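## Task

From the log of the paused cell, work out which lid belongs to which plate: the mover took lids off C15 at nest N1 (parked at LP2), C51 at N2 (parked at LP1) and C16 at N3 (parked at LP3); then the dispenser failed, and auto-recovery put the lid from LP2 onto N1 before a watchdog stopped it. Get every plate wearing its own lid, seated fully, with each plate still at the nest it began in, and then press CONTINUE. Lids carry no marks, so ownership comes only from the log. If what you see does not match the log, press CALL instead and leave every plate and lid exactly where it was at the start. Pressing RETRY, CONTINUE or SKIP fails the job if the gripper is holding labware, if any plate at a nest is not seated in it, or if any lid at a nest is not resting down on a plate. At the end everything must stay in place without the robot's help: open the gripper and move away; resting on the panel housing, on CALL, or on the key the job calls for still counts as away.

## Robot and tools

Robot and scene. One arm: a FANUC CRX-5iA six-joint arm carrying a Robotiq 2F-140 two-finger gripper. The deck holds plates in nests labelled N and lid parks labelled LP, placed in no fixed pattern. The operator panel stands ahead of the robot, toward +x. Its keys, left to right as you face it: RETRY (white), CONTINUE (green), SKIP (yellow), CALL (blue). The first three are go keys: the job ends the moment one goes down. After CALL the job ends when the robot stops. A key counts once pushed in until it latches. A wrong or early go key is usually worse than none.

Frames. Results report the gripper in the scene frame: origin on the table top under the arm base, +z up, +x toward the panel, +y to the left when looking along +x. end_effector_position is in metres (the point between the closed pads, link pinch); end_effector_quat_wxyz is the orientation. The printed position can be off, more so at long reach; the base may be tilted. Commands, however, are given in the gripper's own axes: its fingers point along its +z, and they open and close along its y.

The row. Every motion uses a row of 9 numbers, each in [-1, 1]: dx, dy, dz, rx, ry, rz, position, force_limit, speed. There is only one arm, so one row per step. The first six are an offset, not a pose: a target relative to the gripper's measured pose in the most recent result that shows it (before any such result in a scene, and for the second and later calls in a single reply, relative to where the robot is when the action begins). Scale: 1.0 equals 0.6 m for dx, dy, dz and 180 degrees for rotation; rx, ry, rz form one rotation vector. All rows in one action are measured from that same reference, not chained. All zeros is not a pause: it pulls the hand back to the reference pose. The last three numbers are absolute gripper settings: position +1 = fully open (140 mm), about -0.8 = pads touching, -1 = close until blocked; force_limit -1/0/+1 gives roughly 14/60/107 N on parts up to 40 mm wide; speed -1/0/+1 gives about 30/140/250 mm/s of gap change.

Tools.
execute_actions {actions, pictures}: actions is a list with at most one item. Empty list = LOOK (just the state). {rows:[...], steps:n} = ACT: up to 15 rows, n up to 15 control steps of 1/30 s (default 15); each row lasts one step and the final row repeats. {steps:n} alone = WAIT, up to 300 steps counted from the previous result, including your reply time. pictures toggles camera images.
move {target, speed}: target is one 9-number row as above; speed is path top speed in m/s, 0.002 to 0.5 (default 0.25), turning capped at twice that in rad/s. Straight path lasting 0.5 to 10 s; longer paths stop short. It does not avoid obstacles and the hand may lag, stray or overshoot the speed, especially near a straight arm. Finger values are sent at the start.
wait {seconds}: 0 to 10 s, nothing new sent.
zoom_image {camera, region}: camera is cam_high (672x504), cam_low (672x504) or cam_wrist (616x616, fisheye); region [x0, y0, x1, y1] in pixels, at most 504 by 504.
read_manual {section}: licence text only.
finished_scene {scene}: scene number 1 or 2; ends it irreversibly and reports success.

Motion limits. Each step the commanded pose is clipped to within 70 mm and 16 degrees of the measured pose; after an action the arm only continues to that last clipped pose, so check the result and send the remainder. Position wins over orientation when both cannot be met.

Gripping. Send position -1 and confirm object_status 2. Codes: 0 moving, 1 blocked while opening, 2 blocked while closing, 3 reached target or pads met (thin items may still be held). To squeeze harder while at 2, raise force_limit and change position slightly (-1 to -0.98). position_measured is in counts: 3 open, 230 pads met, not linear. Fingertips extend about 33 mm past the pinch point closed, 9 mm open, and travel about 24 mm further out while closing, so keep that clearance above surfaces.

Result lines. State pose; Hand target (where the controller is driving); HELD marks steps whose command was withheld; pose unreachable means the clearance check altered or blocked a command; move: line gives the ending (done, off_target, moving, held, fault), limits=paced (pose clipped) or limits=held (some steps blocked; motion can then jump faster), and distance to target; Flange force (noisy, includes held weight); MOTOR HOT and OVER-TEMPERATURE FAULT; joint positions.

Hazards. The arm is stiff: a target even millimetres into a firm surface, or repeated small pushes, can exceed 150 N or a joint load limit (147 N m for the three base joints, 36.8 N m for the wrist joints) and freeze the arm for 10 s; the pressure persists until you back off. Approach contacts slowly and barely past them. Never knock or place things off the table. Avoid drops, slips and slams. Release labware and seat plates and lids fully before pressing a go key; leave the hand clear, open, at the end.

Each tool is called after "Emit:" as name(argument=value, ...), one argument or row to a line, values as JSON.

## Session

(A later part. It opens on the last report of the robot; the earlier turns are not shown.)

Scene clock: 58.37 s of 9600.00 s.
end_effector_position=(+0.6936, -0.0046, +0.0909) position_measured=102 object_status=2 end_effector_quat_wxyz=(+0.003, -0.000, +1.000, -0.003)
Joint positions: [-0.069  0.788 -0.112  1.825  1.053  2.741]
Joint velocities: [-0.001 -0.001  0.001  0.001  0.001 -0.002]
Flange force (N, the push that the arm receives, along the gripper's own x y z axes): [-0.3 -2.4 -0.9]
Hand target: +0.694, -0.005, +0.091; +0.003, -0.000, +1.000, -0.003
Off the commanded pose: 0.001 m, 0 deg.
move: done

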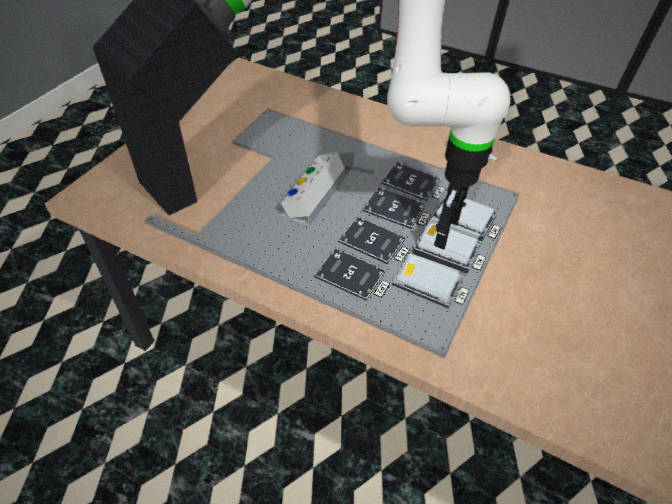

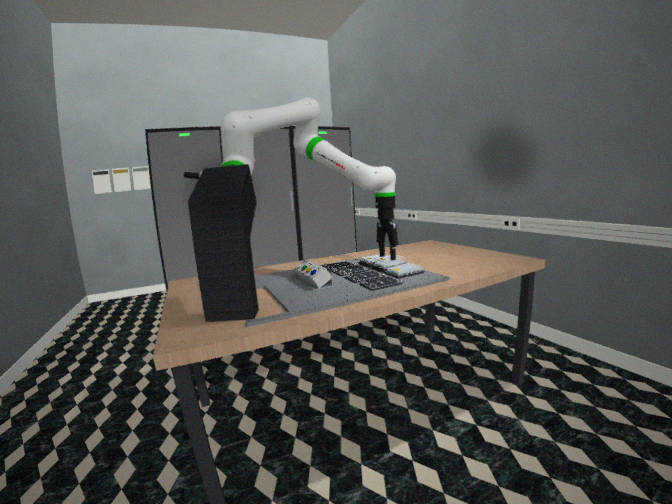

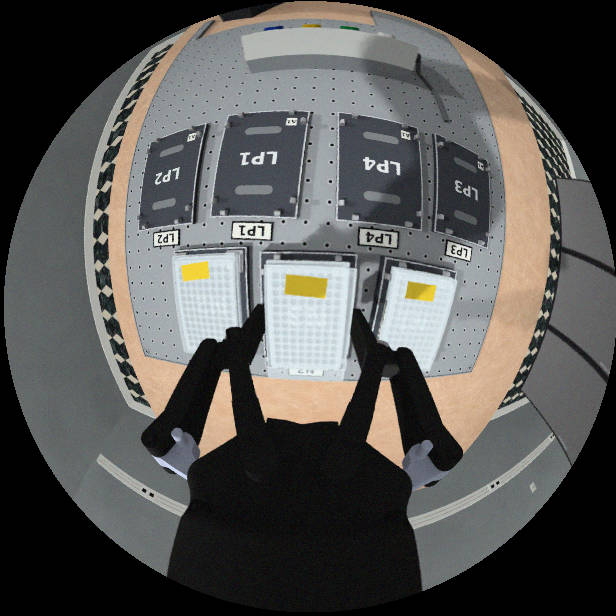

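Emit:
move(
  target=[0.006,-0.003,0.002,0,0,-0.008,-1,-0.7,-0.8],
  speed=0.02,
)

Emit:
zoom_image(
  camera="cam_wrist",
  region=[235, 245, 385, 395],
)

Emit:
zoom_image(
  camera="cam_high",
  region=[400, 190, 500, 290],
)

Scene clock: 60.97 s of 9600.00 s.
end_effector_position=(+0.6900, -0.0064, +0.0897) position_measured=102 object_status=2 end_effector_quat_wxyz=(+0.003, -0.013, +1.000, -0.003)
Joint positions: [-0.068  0.787 -0.123  1.819  1.05   2.777]
Joint velocities: [ 0.001 -0.001 -0.    -0.     0.001  0.   ]
Flange force (N, the push that the arm receives, along the gripper's own x y z axes): [1.9 -1.0 -3.4]
Hand target: +0.690, -0.006, +0.090; +0.003, -0.013, +1.000, -0.003
Off the commanded pose: 0.000 m, 0 deg.
move: done

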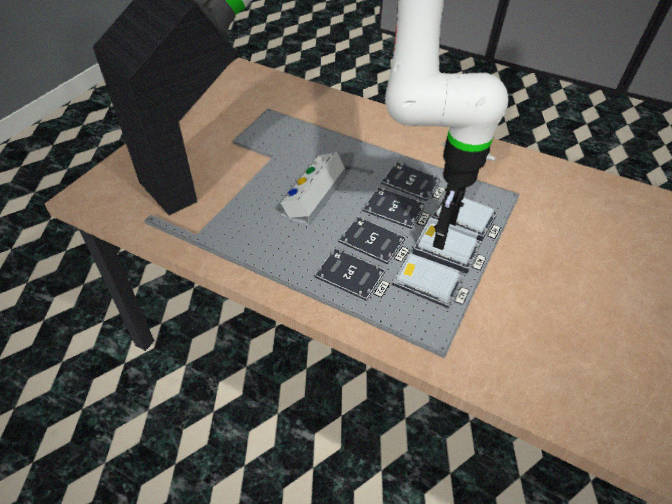

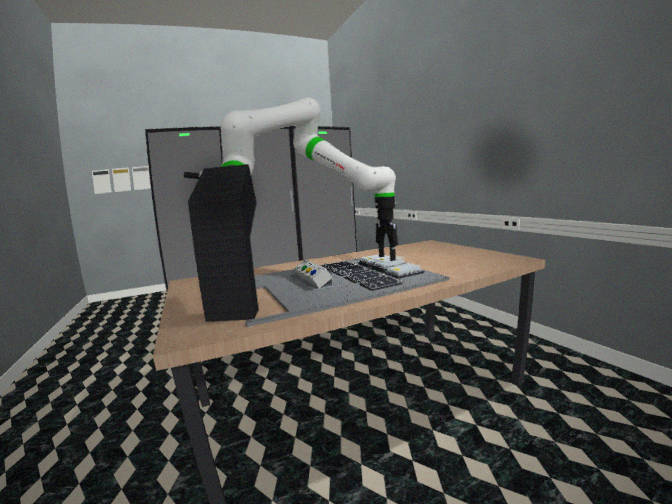

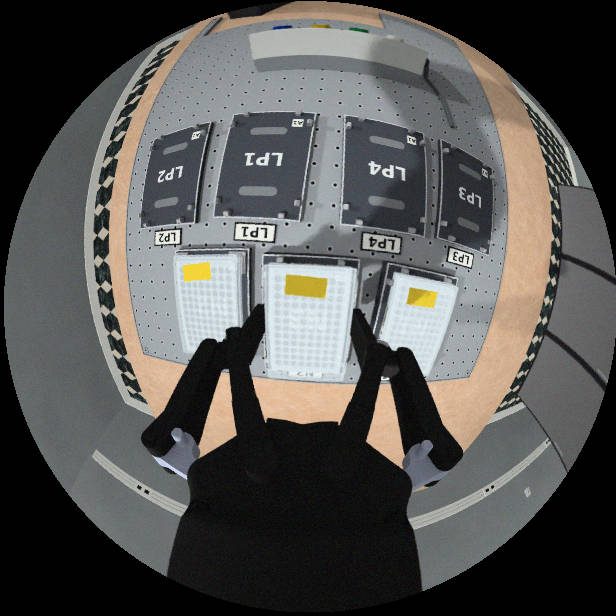

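Region (235, 245, 385, 395) of cam_wrist's 616x616 image, scaled by 3.360, with more detail than that image has.

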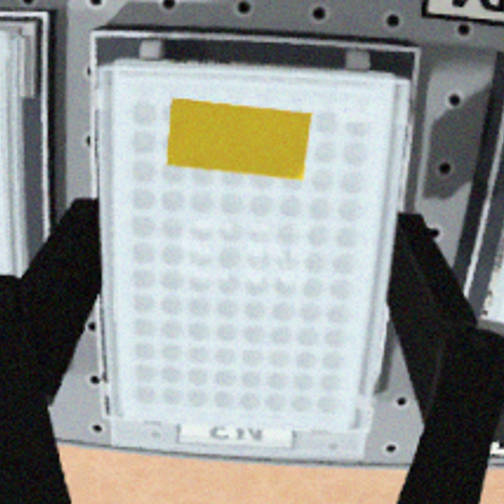

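Region (400, 190, 500, 290) of cam_high's 672x504 image, scaled by 5.040, with more detail than that image has.

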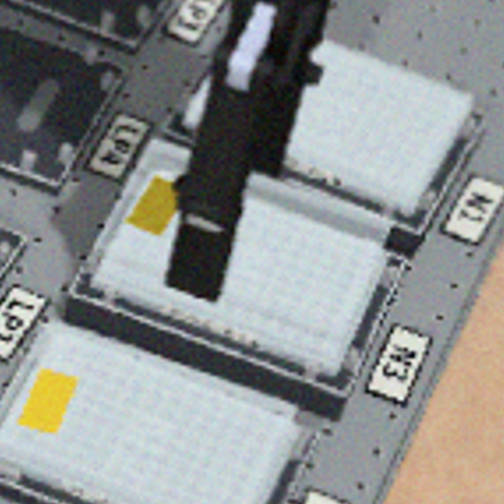

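Emit:
move(
  target=[0.0015,-0.0005,0.015,0,0,-0.001,-1,-0.7,-0.8],
  speed=0.01,
)

Emit:
zoom_image(
  camera="cam_wrist",
  region=[235, 245, 385, 395],
)

Emit:
zoom_image(
  camera="cam_high",
  region=[400, 190, 500, 290],
)

Scene clock: 63.43 s of 9600.00 s.
end_effector_position=(+0.6892, -0.0068, +0.0808) position_measured=102 object_status=2 end_effector_quat_wxyz=(+0.003, -0.014, +1.000, -0.003)
Joint positions: [-0.054  0.796 -0.121  1.805  1.04   2.786]
Joint velocities: [ 0.     0.    -0.    -0.001 -0.    -0.001]
Flange force (N, the push that the arm receives, along the gripper's own x y z axes): [3.8 -1.1 -7.1]
Hand target: +0.689, -0.007, +0.081; +0.003, -0.014, +1.000, -0.003
Off the commanded pose: 0.000 m, 0 deg.
move: done

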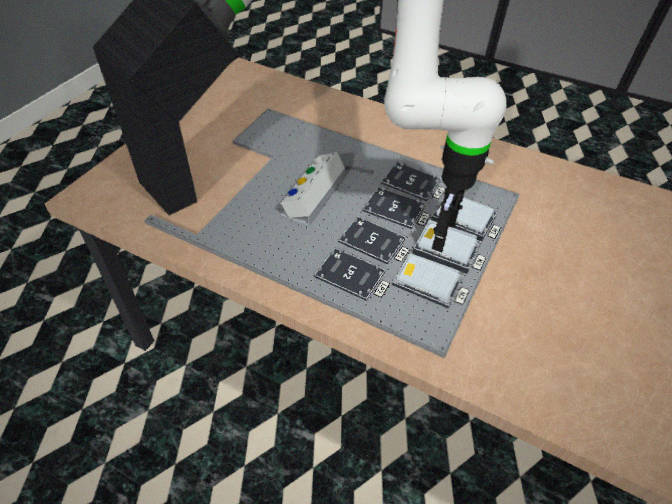

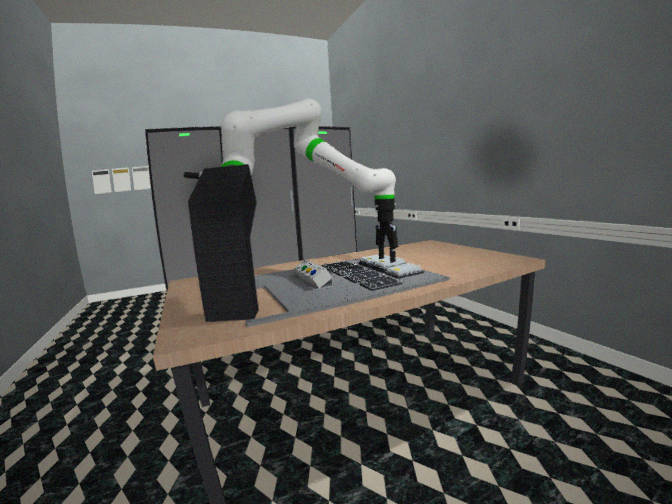

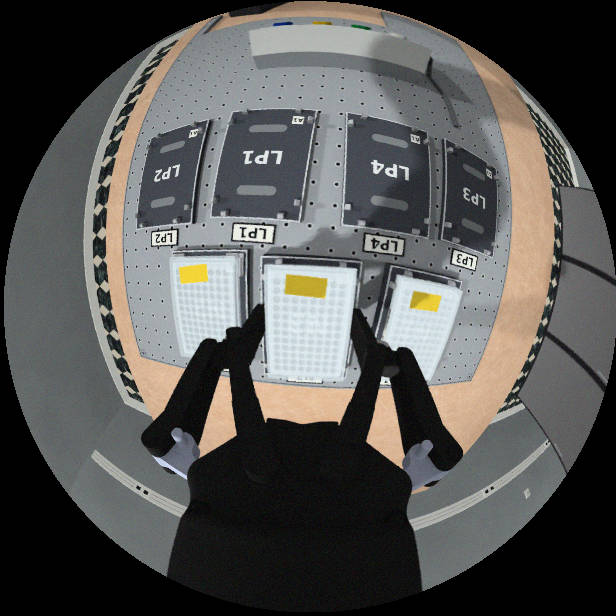

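Region (235, 245, 385, 395) of cam_wrist's 616x616 image, scaled by 3.360, with more detail than that image has.

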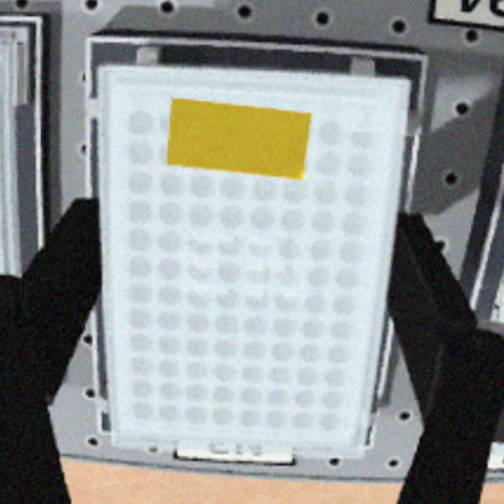

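Region (400, 190, 500, 290) of cam_high's 672x504 image, scaled by 5.040, with more detail than that image has.

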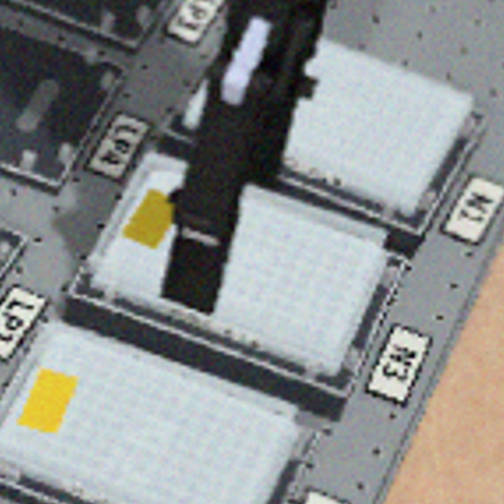

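Emit:
move(
  target=[-0.0012,0,0.004,0,0,0,-1,-0.7,-0.8],
  speed=0.006,
)

Emit:
move(
  target=[0,0,0,0,0,0,0.4,-0.7,-0.8],
)

Emit:
move(
  target=[0,0,-0.14,0,0,0,0.4,-0.7,-0.8],
  speed=0.12,
)

Emit:
move(
  target=[0.6,0.08,0,0,0,0.009,-1,0,0],
)

Emit:
zoom_image(
  camera="cam_high",
  region=[385, 185, 505, 310],
)

Emit:
zoom_image(
  camera="cam_low",
  region=[350, 245, 440, 290],
)

Scene clock: 66.97 s of 9600.00 s.
end_effector_position=(+0.6899, -0.0067, +0.0784) position_measured=102 object_status=2 end_effector_quat_wxyz=(+0.003, -0.014, +1.000, -0.003)
Joint positions: [-0.051  0.8   -0.118  1.802  1.038  2.785]
Joint velocities: [ 0.    -0.     0.     0.     0.001 -0.   ]
Flange force (N, the push that the arm receives, along the gripper's own x y z axes): [7.2 0.3 -11.1]
Hand target: +0.690, -0.007, +0.078; +0.003, -0.014, +1.000, -0.003
Off the commanded pose: 0.000 m, 0 deg.
move: done

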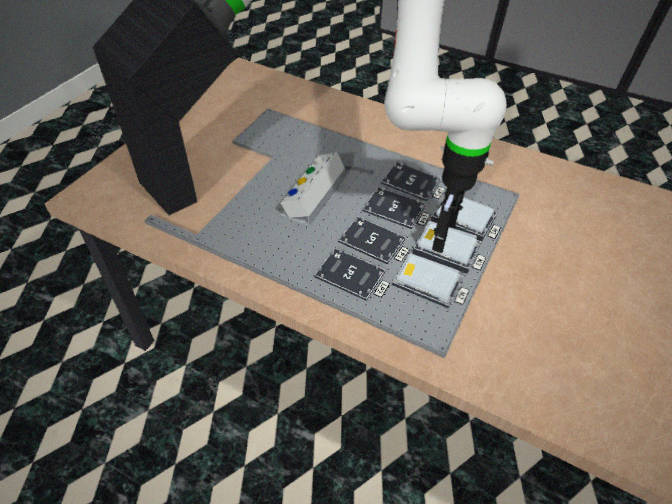

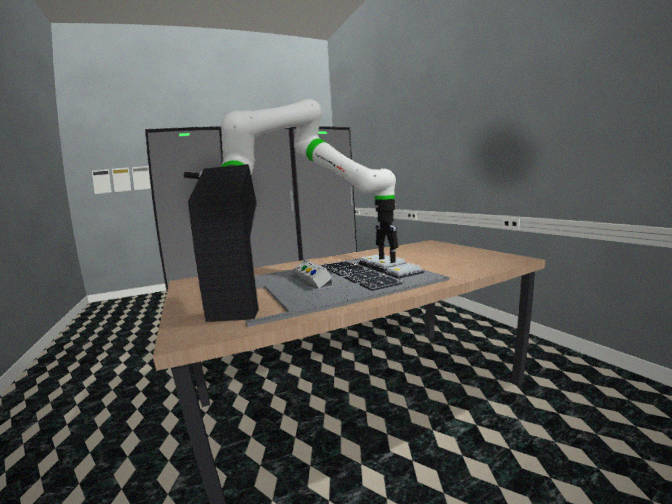

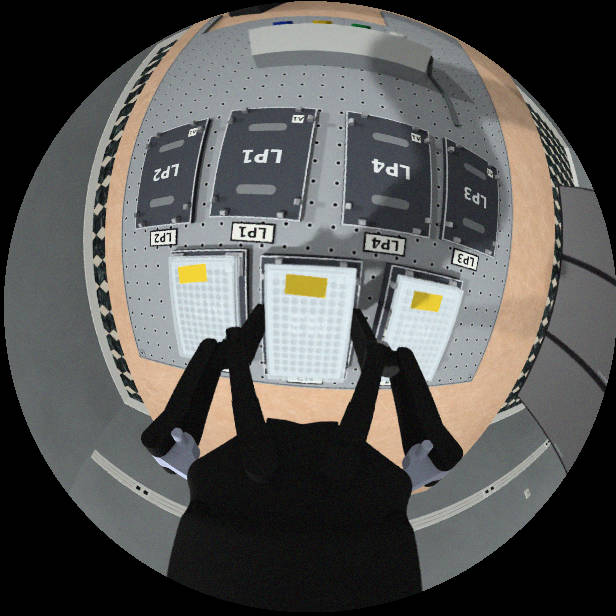

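Scene clock: 67.50 s of 9600.00 s.
end_effector_position=(+0.6899, -0.0067, +0.0783) position_measured=78 object_status=3 end_effector_quat_wxyz=(+0.003, -0.014, +1.000, -0.003)
Joint positions: [-0.051  0.8   -0.118  1.802  1.038  2.785]
Joint velocities: [-0.    -0.    -0.    -0.001 -0.001 -0.002]
Flange force (N, the push that the arm receives, along the gripper's own x y z axes): [3.4 -1.2 -3.4]
Hand target: +0.690, -0.007, +0.078; +0.003, -0.014, +1.000, -0.003
Off the commanded pose: 0.000 m, 0 deg.
move: done

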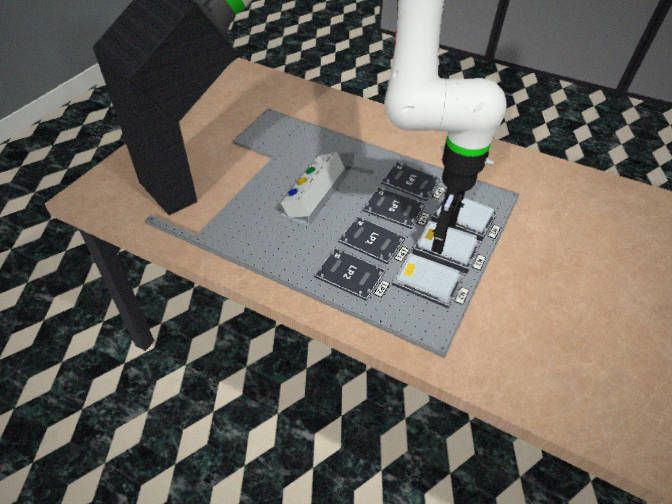

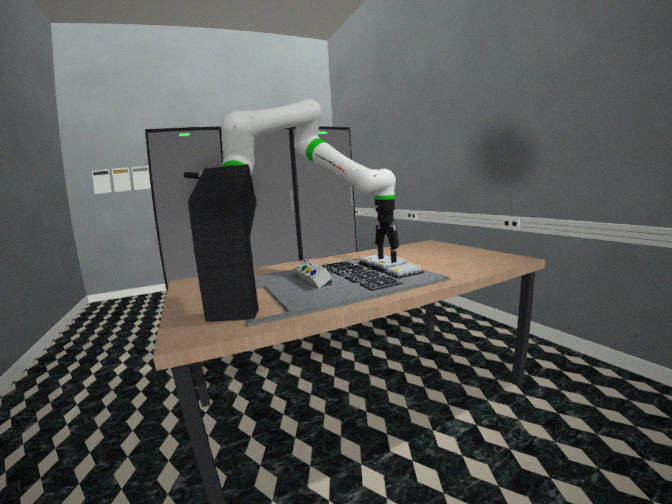

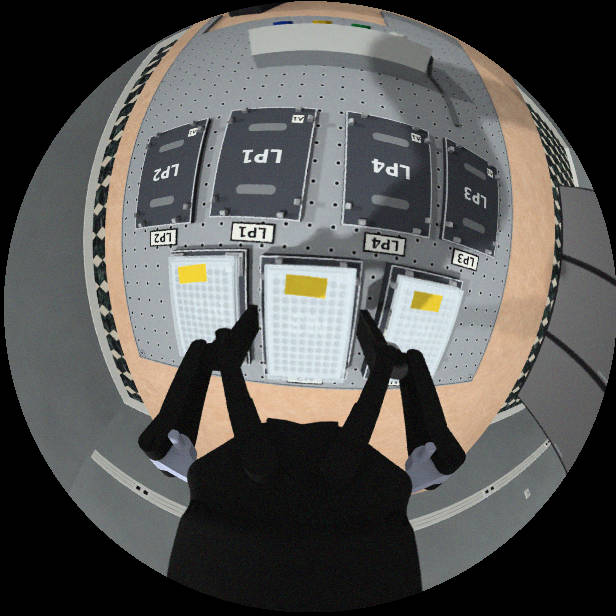

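Scene clock: 68.53 s of 9600.00 s.
end_effector_position=(+0.6896, -0.0065, +0.1623) position_measured=78 object_status=3 end_effector_quat_wxyz=(+0.003, -0.015, +1.000, -0.003)
Joint positions: [-0.184  0.715 -0.14   1.924  1.136  2.746]
Joint velocities: [ 0.     0.     0.    -0.     0.    -0.002]
Flange force (N, the push that the arm receives, along the gripper's own x y z axes): [2.7 -0.5 -3.3]
Hand target: +0.690, -0.007, +0.162; +0.003, -0.015, +1.000, -0.003
Off the commanded pose: 0.000 m, 0 deg.
move: done

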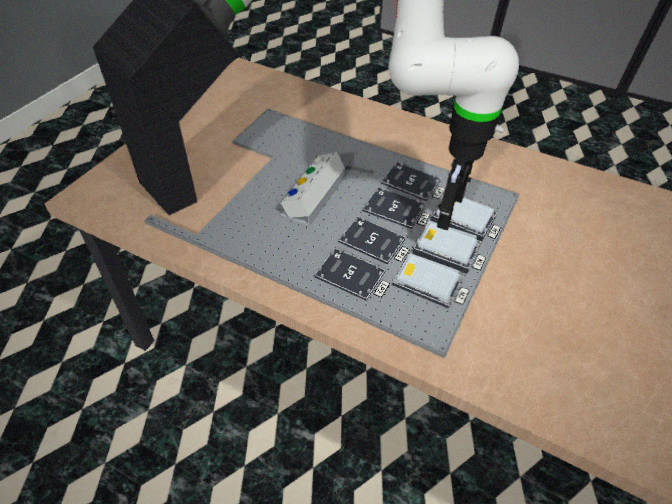

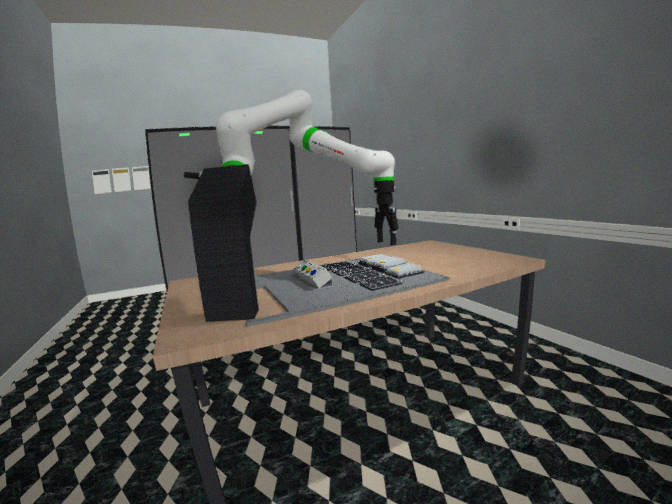

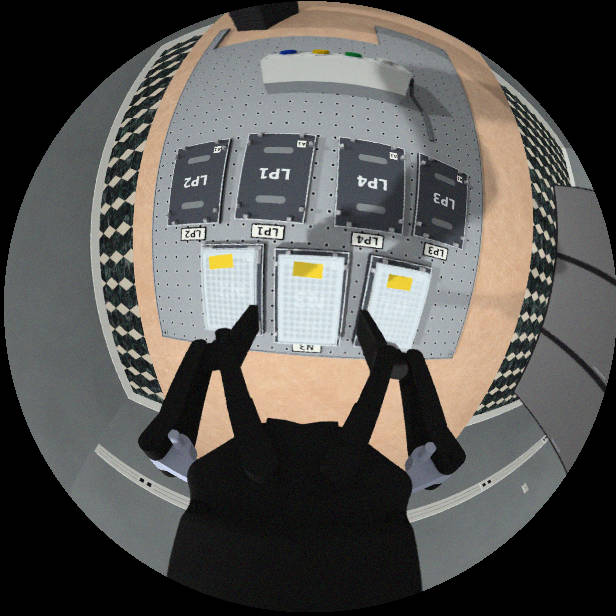

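Scene clock: 70.43 s of 9600.00 s.
end_effector_position=(+0.3275, +0.0297, +0.1608) position_measured=233 object_status=3 end_effector_quat_wxyz=(+0.001, -0.000, +1.000, -0.003)
Joint positions: [-0.153  0.29  -1.174  1.562  1.014  3.398]
Joint velocities: [-0.002 -0.001 -0.001 -0.001  0.001  0.001]
Flange force (N, the push that the arm receives, along the gripper's own x y z axes): no reading
Hand target: +0.328, +0.030, +0.161; +0.002, -0.000, +1.000, -0.003
Off the commanded pose: 0.002 m, 0 deg.
move: done

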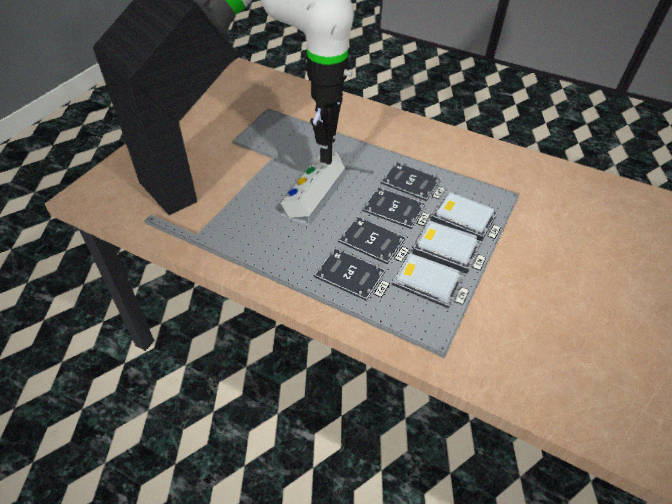

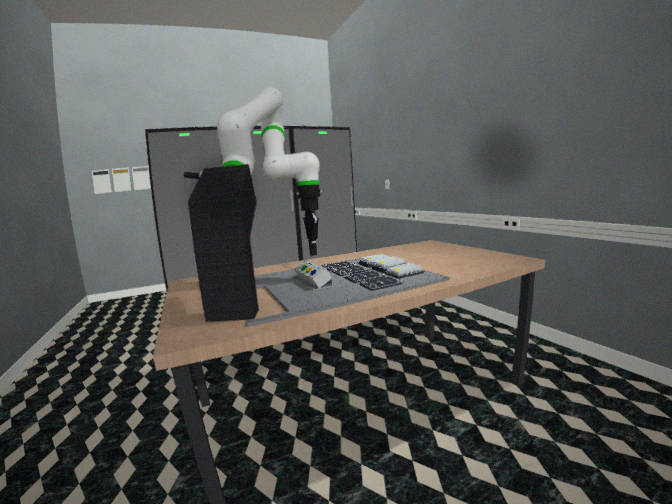

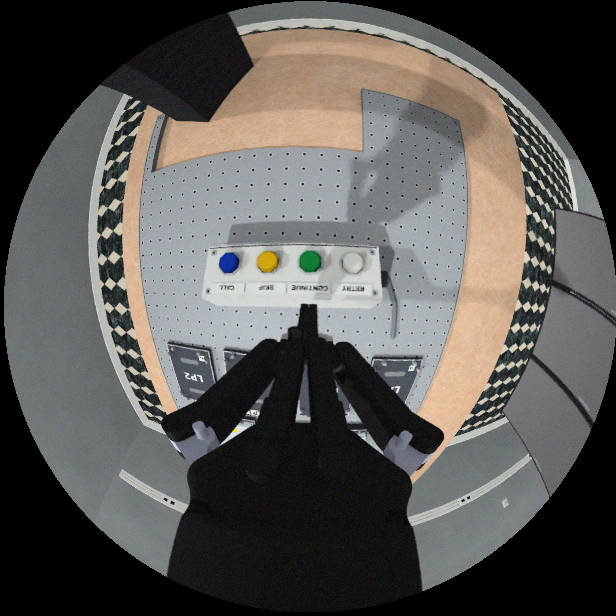

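Region (385, 185, 505, 310) of cam_high's 672x504 image, scaled by 4.032, with more detail than that image has; it fills the left 484 columns of this view, and the rest is white.

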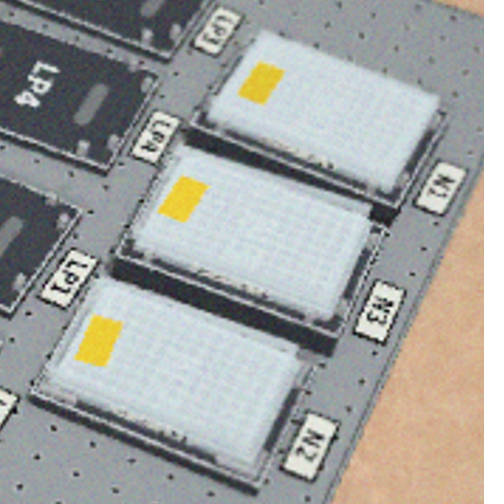

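Region (350, 245, 440, 290) of cam_low's 672x504 image, scaled by 5.600, with more detail than that image has.

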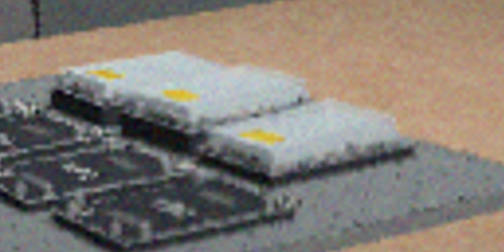

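Emit:
move(
  target=[-0.617,-0.061,0.1,0,0,0,-1,0,0],
)

Emit:
move(
  target=[0,0,0.012,0,0,0,-1,0,0],
  speed=0.01,
)

Emit:
zoom_image(
  camera="cam_wrist",
  region=[170, 220, 470, 370],
)

Scene clock: 75.80 s of 9600.00 s.
end_effector_position=(+0.6986, -0.0051, +0.1019) position_measured=233 object_status=3 end_effector_quat_wxyz=(+0.002, -0.001, +1.000, -0.003)
Joint positions: [-0.088  0.785 -0.097  1.848  1.069  2.725]
Joint velocities: [-0.002  0.001  0.002  0.002  0.     0.   ]
Flange force (N, the push that the arm receives, along the gripper's own x y z axes): [0.6 -2.3 -4.7]
Hand target: +0.699, -0.005, +0.102; +0.002, -0.000, +1.000, -0.003
Off the commanded pose: 0.002 m, 0 deg.
After step 90, 0.37 s passed at rest.
move: done

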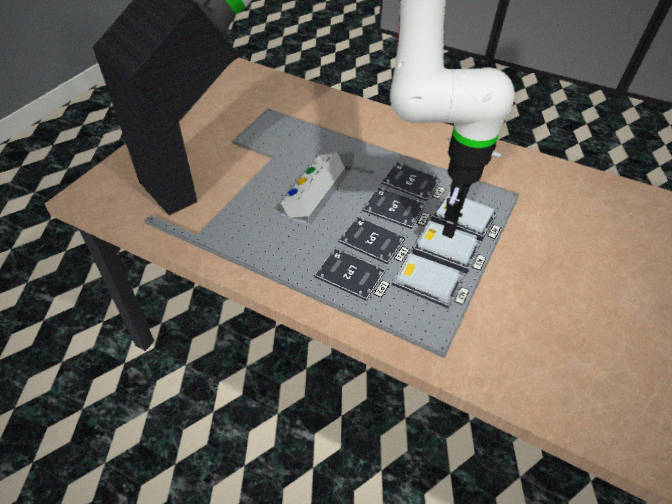

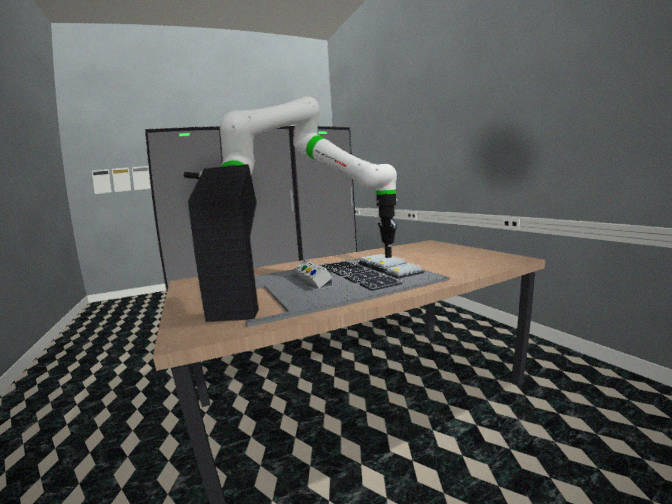

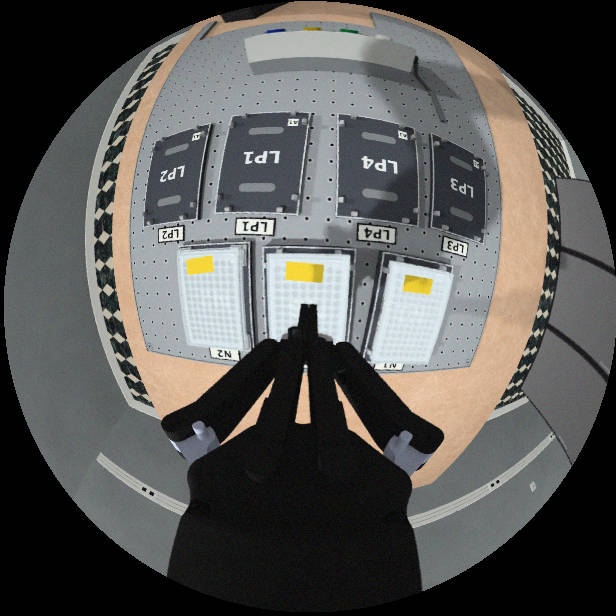

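Scene clock: 76.73 s of 9600.00 s.
end_effector_position=(+0.6986, -0.0051, +0.0947) position_measured=233 object_status=3 end_effector_quat_wxyz=(+0.002, -0.001, +1.000, -0.003)
Joint positions: [-0.077  0.793 -0.094  1.838  1.061  2.728]
Joint velocities: [ 0.001 -0.001  0.     0.    -0.001 -0.001]
Flange force (N, the push that the arm receives, along the gripper's own x y z axes): [0.2 -2.5 -3.0]
Hand target: +0.699, -0.005, +0.095; +0.002, -0.001, +1.000, -0.003
Off the commanded pose: 0.000 m, 0 deg.
move: done

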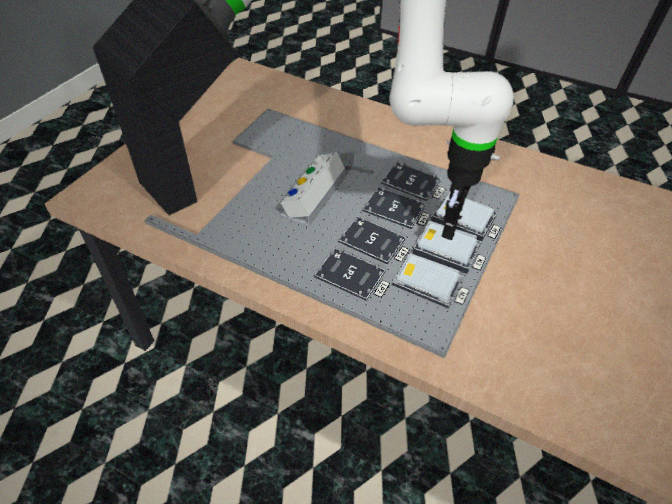

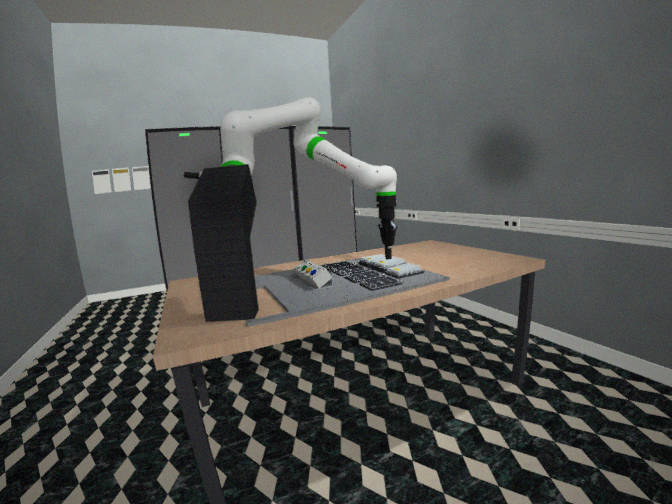

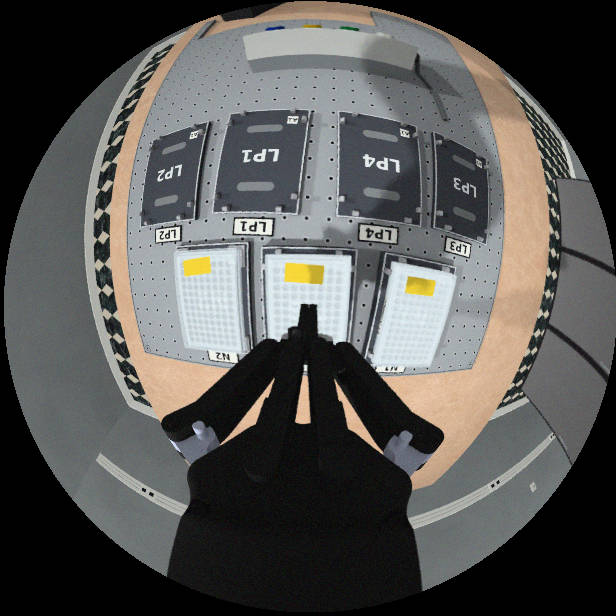

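Region (170, 220, 470, 370) of cam_wrist's 616x616 image, scaled by 1.680, with more detail than that image has.

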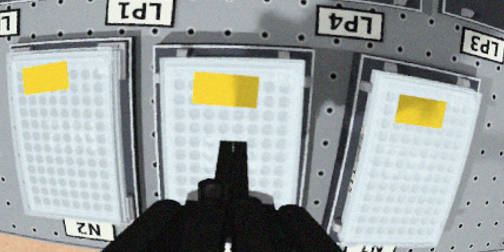

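Emit:
execute_actions(
  actions=[
    {"rows":[[0,0,0.002,0,0,0,-1,0,0]]},
  ],
  pictures=false,
)

Emit:
execute_actions(
  actions=[
    {"rows":[[0,0,0.002,0,0,0,-1,0,0]]},
  ],
  pictures=false,
)

Scene clock: 79.07 s of 9600.00 s.
end_effector_position=(+0.6986, -0.0052, +0.0935) position_measured=233 object_status=3 end_effector_quat_wxyz=(+0.002, -0.001, +1.000, -0.003)
Joint positions: [-0.075  0.794 -0.094  1.836  1.06   2.728]
Joint velocities: [ 0.    -0.    -0.    -0.001  0.    -0.   ]
Flange force (N, the push that the arm receives, along the gripper's own x y z axes): [0.7 -1.6 -3.3]
Hand target: +0.699, -0.005, +0.094; +0.002, -0.001, +1.000, -0.003
Off the commanded pose: 0.000 m, 0 deg.
Steps of this call (steps 1 to 55: nothing new was sent; steps 56 to 70: all 15 steps of this action). Readings (end_effector_position | what the end effector reports):
56: (+0.6986, -0.0051, +0.0947) | position_measured=233 object_status=3
57: (+0.6987, -0.0052, +0.0943) | position_measured=233 object_status=3
59: (+0.6986, -0.0052, +0.0936) | position_measured=233 object_status=3
63: (+0.6986, -0.0051, +0.0936) | position_measured=233 object_status=3
70: the state above

Scene clock: 79.57 s of 9600.00 s.
end_effector_position=(+0.6986, -0.0052, +0.0924) position_measured=233 object_status=3 end_effector_quat_wxyz=(+0.002, -0.001, +1.000, -0.003)
Joint positions: [-0.073  0.795 -0.093  1.835  1.058  2.729]
Joint velocities: [-0.    -0.001 -0.    -0.001 -0.     0.002]
Flange force (N, the push that the arm receives, along the gripper's own x y z axes): [1.6 -1.5 -3.8]
Hand target: +0.699, -0.005, +0.092; +0.002, -0.001, +1.000, -0.003
Off the commanded pose: 0.000 m, 0 deg.
Steps of this call (steps 1 to 15: all 15 steps of this action). Readings (end_effector_position | what the end effector reports):
1: (+0.6986, -0.0051, +0.0935) | position_measured=233 object_status=3
2: (+0.6987, -0.0052, +0.0931) | position_measured=233 object_status=3
4: (+0.6986, -0.0052, +0.0924) | position_measured=233 object_status=3
8: (+0.6987, -0.0052, +0.0924) | position_measured=233 object_status=3
15: the state above

Emit:
execute_actions(
  actions=[
    {"rows":[[0,0,0.002,0,0,0,-1,0,0]],"steps":8},
  ],
  pictures=false,
)

Scene clock: 80.67 s of 9600.00 s.
end_effector_position=(+0.6987, -0.0052, +0.0912) position_measured=233 object_status=3 end_effector_quat_wxyz=(+0.002, -0.001, +1.000, -0.003)
Joint positions: [-0.071  0.796 -0.093  1.833  1.057  2.729]
Joint velocities: [-0.    -0.001 -0.     0.     0.     0.001]
Flange force (N, the push that the arm receives, along the gripper's own x y z axes): [3.0 -0.7 -2.9]
Hand target: +0.699, -0.005, +0.091; +0.002, -0.001, +1.000, -0.003
Off the commanded pose: 0.000 m, 0 deg.
Steps of this call (steps 1 to 25: nothing new was sent; steps 26 to 33: all 8 steps of this action). Readings (end_effector_position | what the end effector reports):
26: (+0.6986, -0.0052, +0.0923) | position_measured=233 object_status=3
27: (+0.6987, -0.0052, +0.0919) | position_measured=233 object_status=3
29: (+0.6986, -0.0052, +0.0912) | position_measured=233 object_status=3
33: the state above

Emit:
execute_actions(
  actions=[
    {"rows":[[0,0,0.002,0,0,0,-1,0,0]],"steps":8},
  ],
  pictures=false,
)

Scene clock: 81.70 s of 9600.00 s.
end_effector_position=(+0.6987, -0.0052, +0.0900) position_measured=233 object_status=3 end_effector_quat_wxyz=(+0.002, -0.001, +1.000, -0.003)
Joint positions: [-0.069  0.798 -0.092  1.831  1.056  2.73 ]
Joint velocities: [-0.    -0.     0.    -0.001  0.     0.001]
Flange force (N, the push that the arm receives, along the gripper's own x y z axes): [1.7 -1.5 -3.1]
Hand target: +0.699, -0.005, +0.090; +0.002, -0.001, +1.000, -0.003
Off the commanded pose: 0.000 m, 0 deg.
Steps of this call (steps 1 to 23: nothing new was sent; steps 24 to 31: all 8 steps of this action). Readings (end_effector_position | what the end effector reports):
24: (+0.6986, -0.0052, +0.0911) | position_measured=233 object_status=3
25: (+0.6987, -0.0052, +0.0907) | position_measured=233 object_status=3
27: (+0.6986, -0.0052, +0.0900) | position_measured=233 object_status=3
31: the state above

Emit:
execute_actions(
  actions=[
    {"rows":[[0,0,0.002,0,0,0,-1,0,0]],"steps":8},
  ],
  pictures=false,
)

Scene clock: 83.37 s of 9600.00 s.
end_effector_position=(+0.6987, -0.0052, +0.0888) position_measured=233 object_status=3 end_effector_quat_wxyz=(+0.002, -0.001, +1.000, -0.003)
Joint positions: [-0.067  0.799 -0.092  1.829  1.054  2.73 ]
Joint velocities: [ 0.001  0.     0.    -0.002 -0.     0.001]
Flange force (N, the push that the arm receives, along the gripper's own x y z axes): [3.4 -0.7 -13.5]
Hand target: +0.699, -0.005, +0.089; +0.002, -0.001, +1.000, -0.003
Off the commanded pose: 0.000 m, 0 deg.
Steps of this call (steps 1 to 42: nothing new was sent; steps 43 to 50: all 8 steps of this action). Readings (end_effector_position | what the end effector reports):
43: (+0.6987, -0.0052, +0.0899) | position_measured=233 object_status=3
44: (+0.6987, -0.0052, +0.0895) | position_measured=233 object_status=3
46: (+0.6987, -0.0052, +0.0889) | position_measured=233 object_status=3
50: the state above

Emit:
execute_actions(
  actions=[
    {"rows":[[0,0,0.0012,0,0,0,-1,0,0]],"steps":8},
  ],
  pictures=false,
)

Scene clock: 84.27 s of 9600.00 s.
end_effector_position=(+0.6988, -0.0052, +0.0882) position_measured=233 object_status=3 end_effector_quat_wxyz=(+0.002, -0.001, +1.000, -0.003)
Joint positions: [-0.066  0.8   -0.091  1.828  1.054  2.73 ]
Joint velocities: [ 0.     0.001  0.    -0.    -0.001  0.001]
Flange force (N, the push that the arm receives, along the gripper's own x y z axes): [4.3 0.9 -23.4]
Hand target: +0.699, -0.005, +0.088; +0.002, -0.001, +1.000, -0.003
Off the commanded pose: 0.000 m, 0 deg.
Steps of this call (steps 1 to 19: nothing new was sent; steps 20 to 27: all 8 steps of this action). Readings (end_effector_position | what the end effector reports):
20: (+0.6987, -0.0052, +0.0887) | position_measured=233 object_status=3
21: (+0.6987, -0.0052, +0.0885) | position_measured=233 object_status=3
23: (+0.6988, -0.0052, +0.0882) | position_measured=233 object_status=3
27: the state above

Emit:
execute_actions(
  actions=[
    {"rows":[[0,0,0.001,0,0,0,-1,0,0]],"steps":10},
  ],
)

Emit:
zoom_image(
  camera="cam_high",
  region=[385, 185, 505, 310],
)

Scene clock: 85.87 s of 9600.00 s.
end_effector_position=(+0.6988, -0.0052, +0.0876) position_measured=233 object_status=3 end_effector_quat_wxyz=(+0.002, -0.001, +1.000, -0.003)
Joint positions: [-0.066  0.8   -0.091  1.828  1.053  2.731]
Joint velocities: [0.001 0.002 0.    0.    0.001 0.001]
Flange force (N, the push that the arm receives, along the gripper's own x y z axes): [8.6 0.8 -43.2]
Hand target: +0.699, -0.005, +0.088; +0.002, -0.001, +1.000, -0.003
Off the commanded pose: 0.000 m, 0 deg.
Steps of this call (steps 1 to 38: nothing new was sent; steps 39 to 48: all 10 steps of this action). Readings (end_effector_position | what the end effector reports):
39: (+0.6987, -0.0052, +0.0881) | position_measured=233 object_status=3
40: (+0.6987, -0.0052, +0.0879) | position_measured=233 object_status=3
42: (+0.6988, -0.0052, +0.0877) | position_measured=233 object_status=3
46: (+0.6988, -0.0052, +0.0877) | position_measured=233 object_status=3
48: the state above

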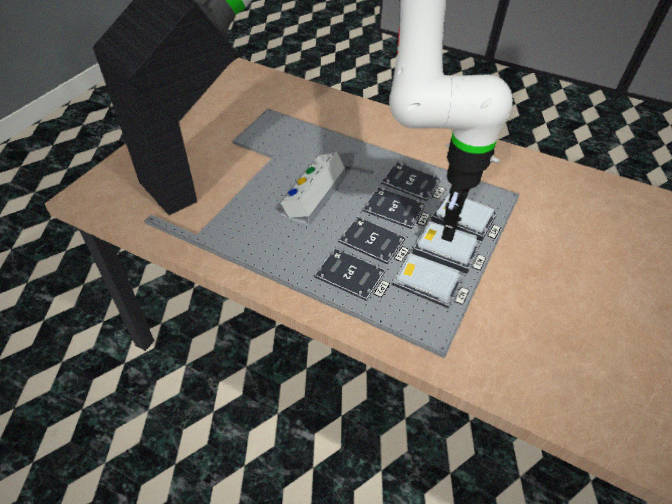

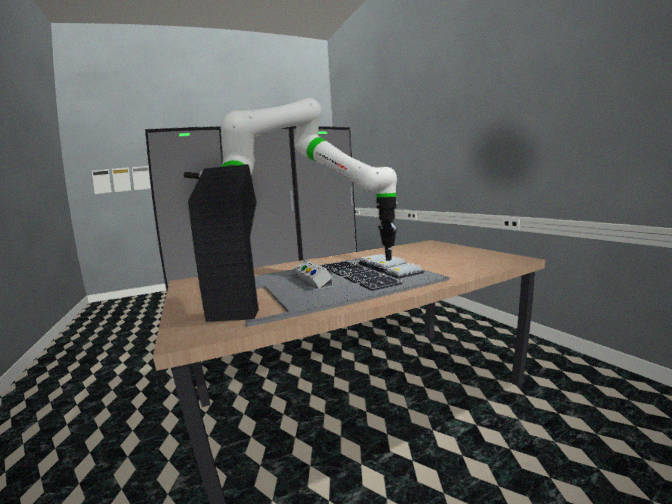

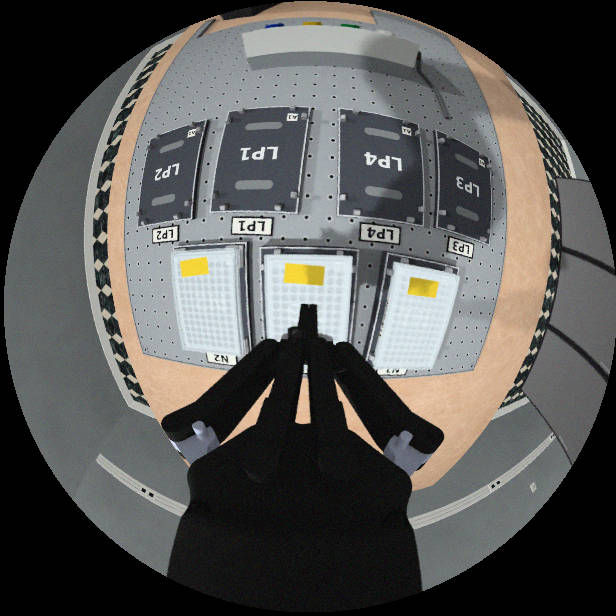

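Region (385, 185, 505, 310) of cam_high's 672x504 image, scaled by 4.032, with more detail than that image has; it fills the left 484 columns of this view, and the rest is white.

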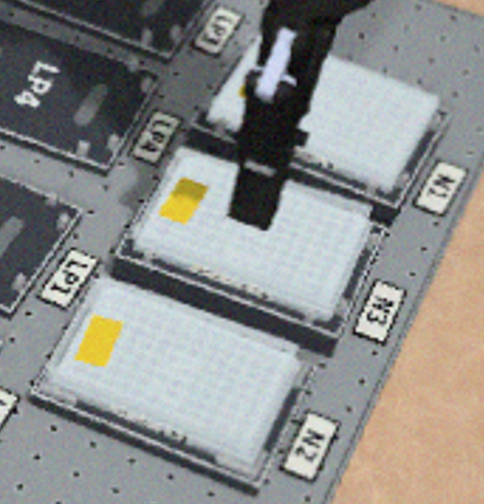

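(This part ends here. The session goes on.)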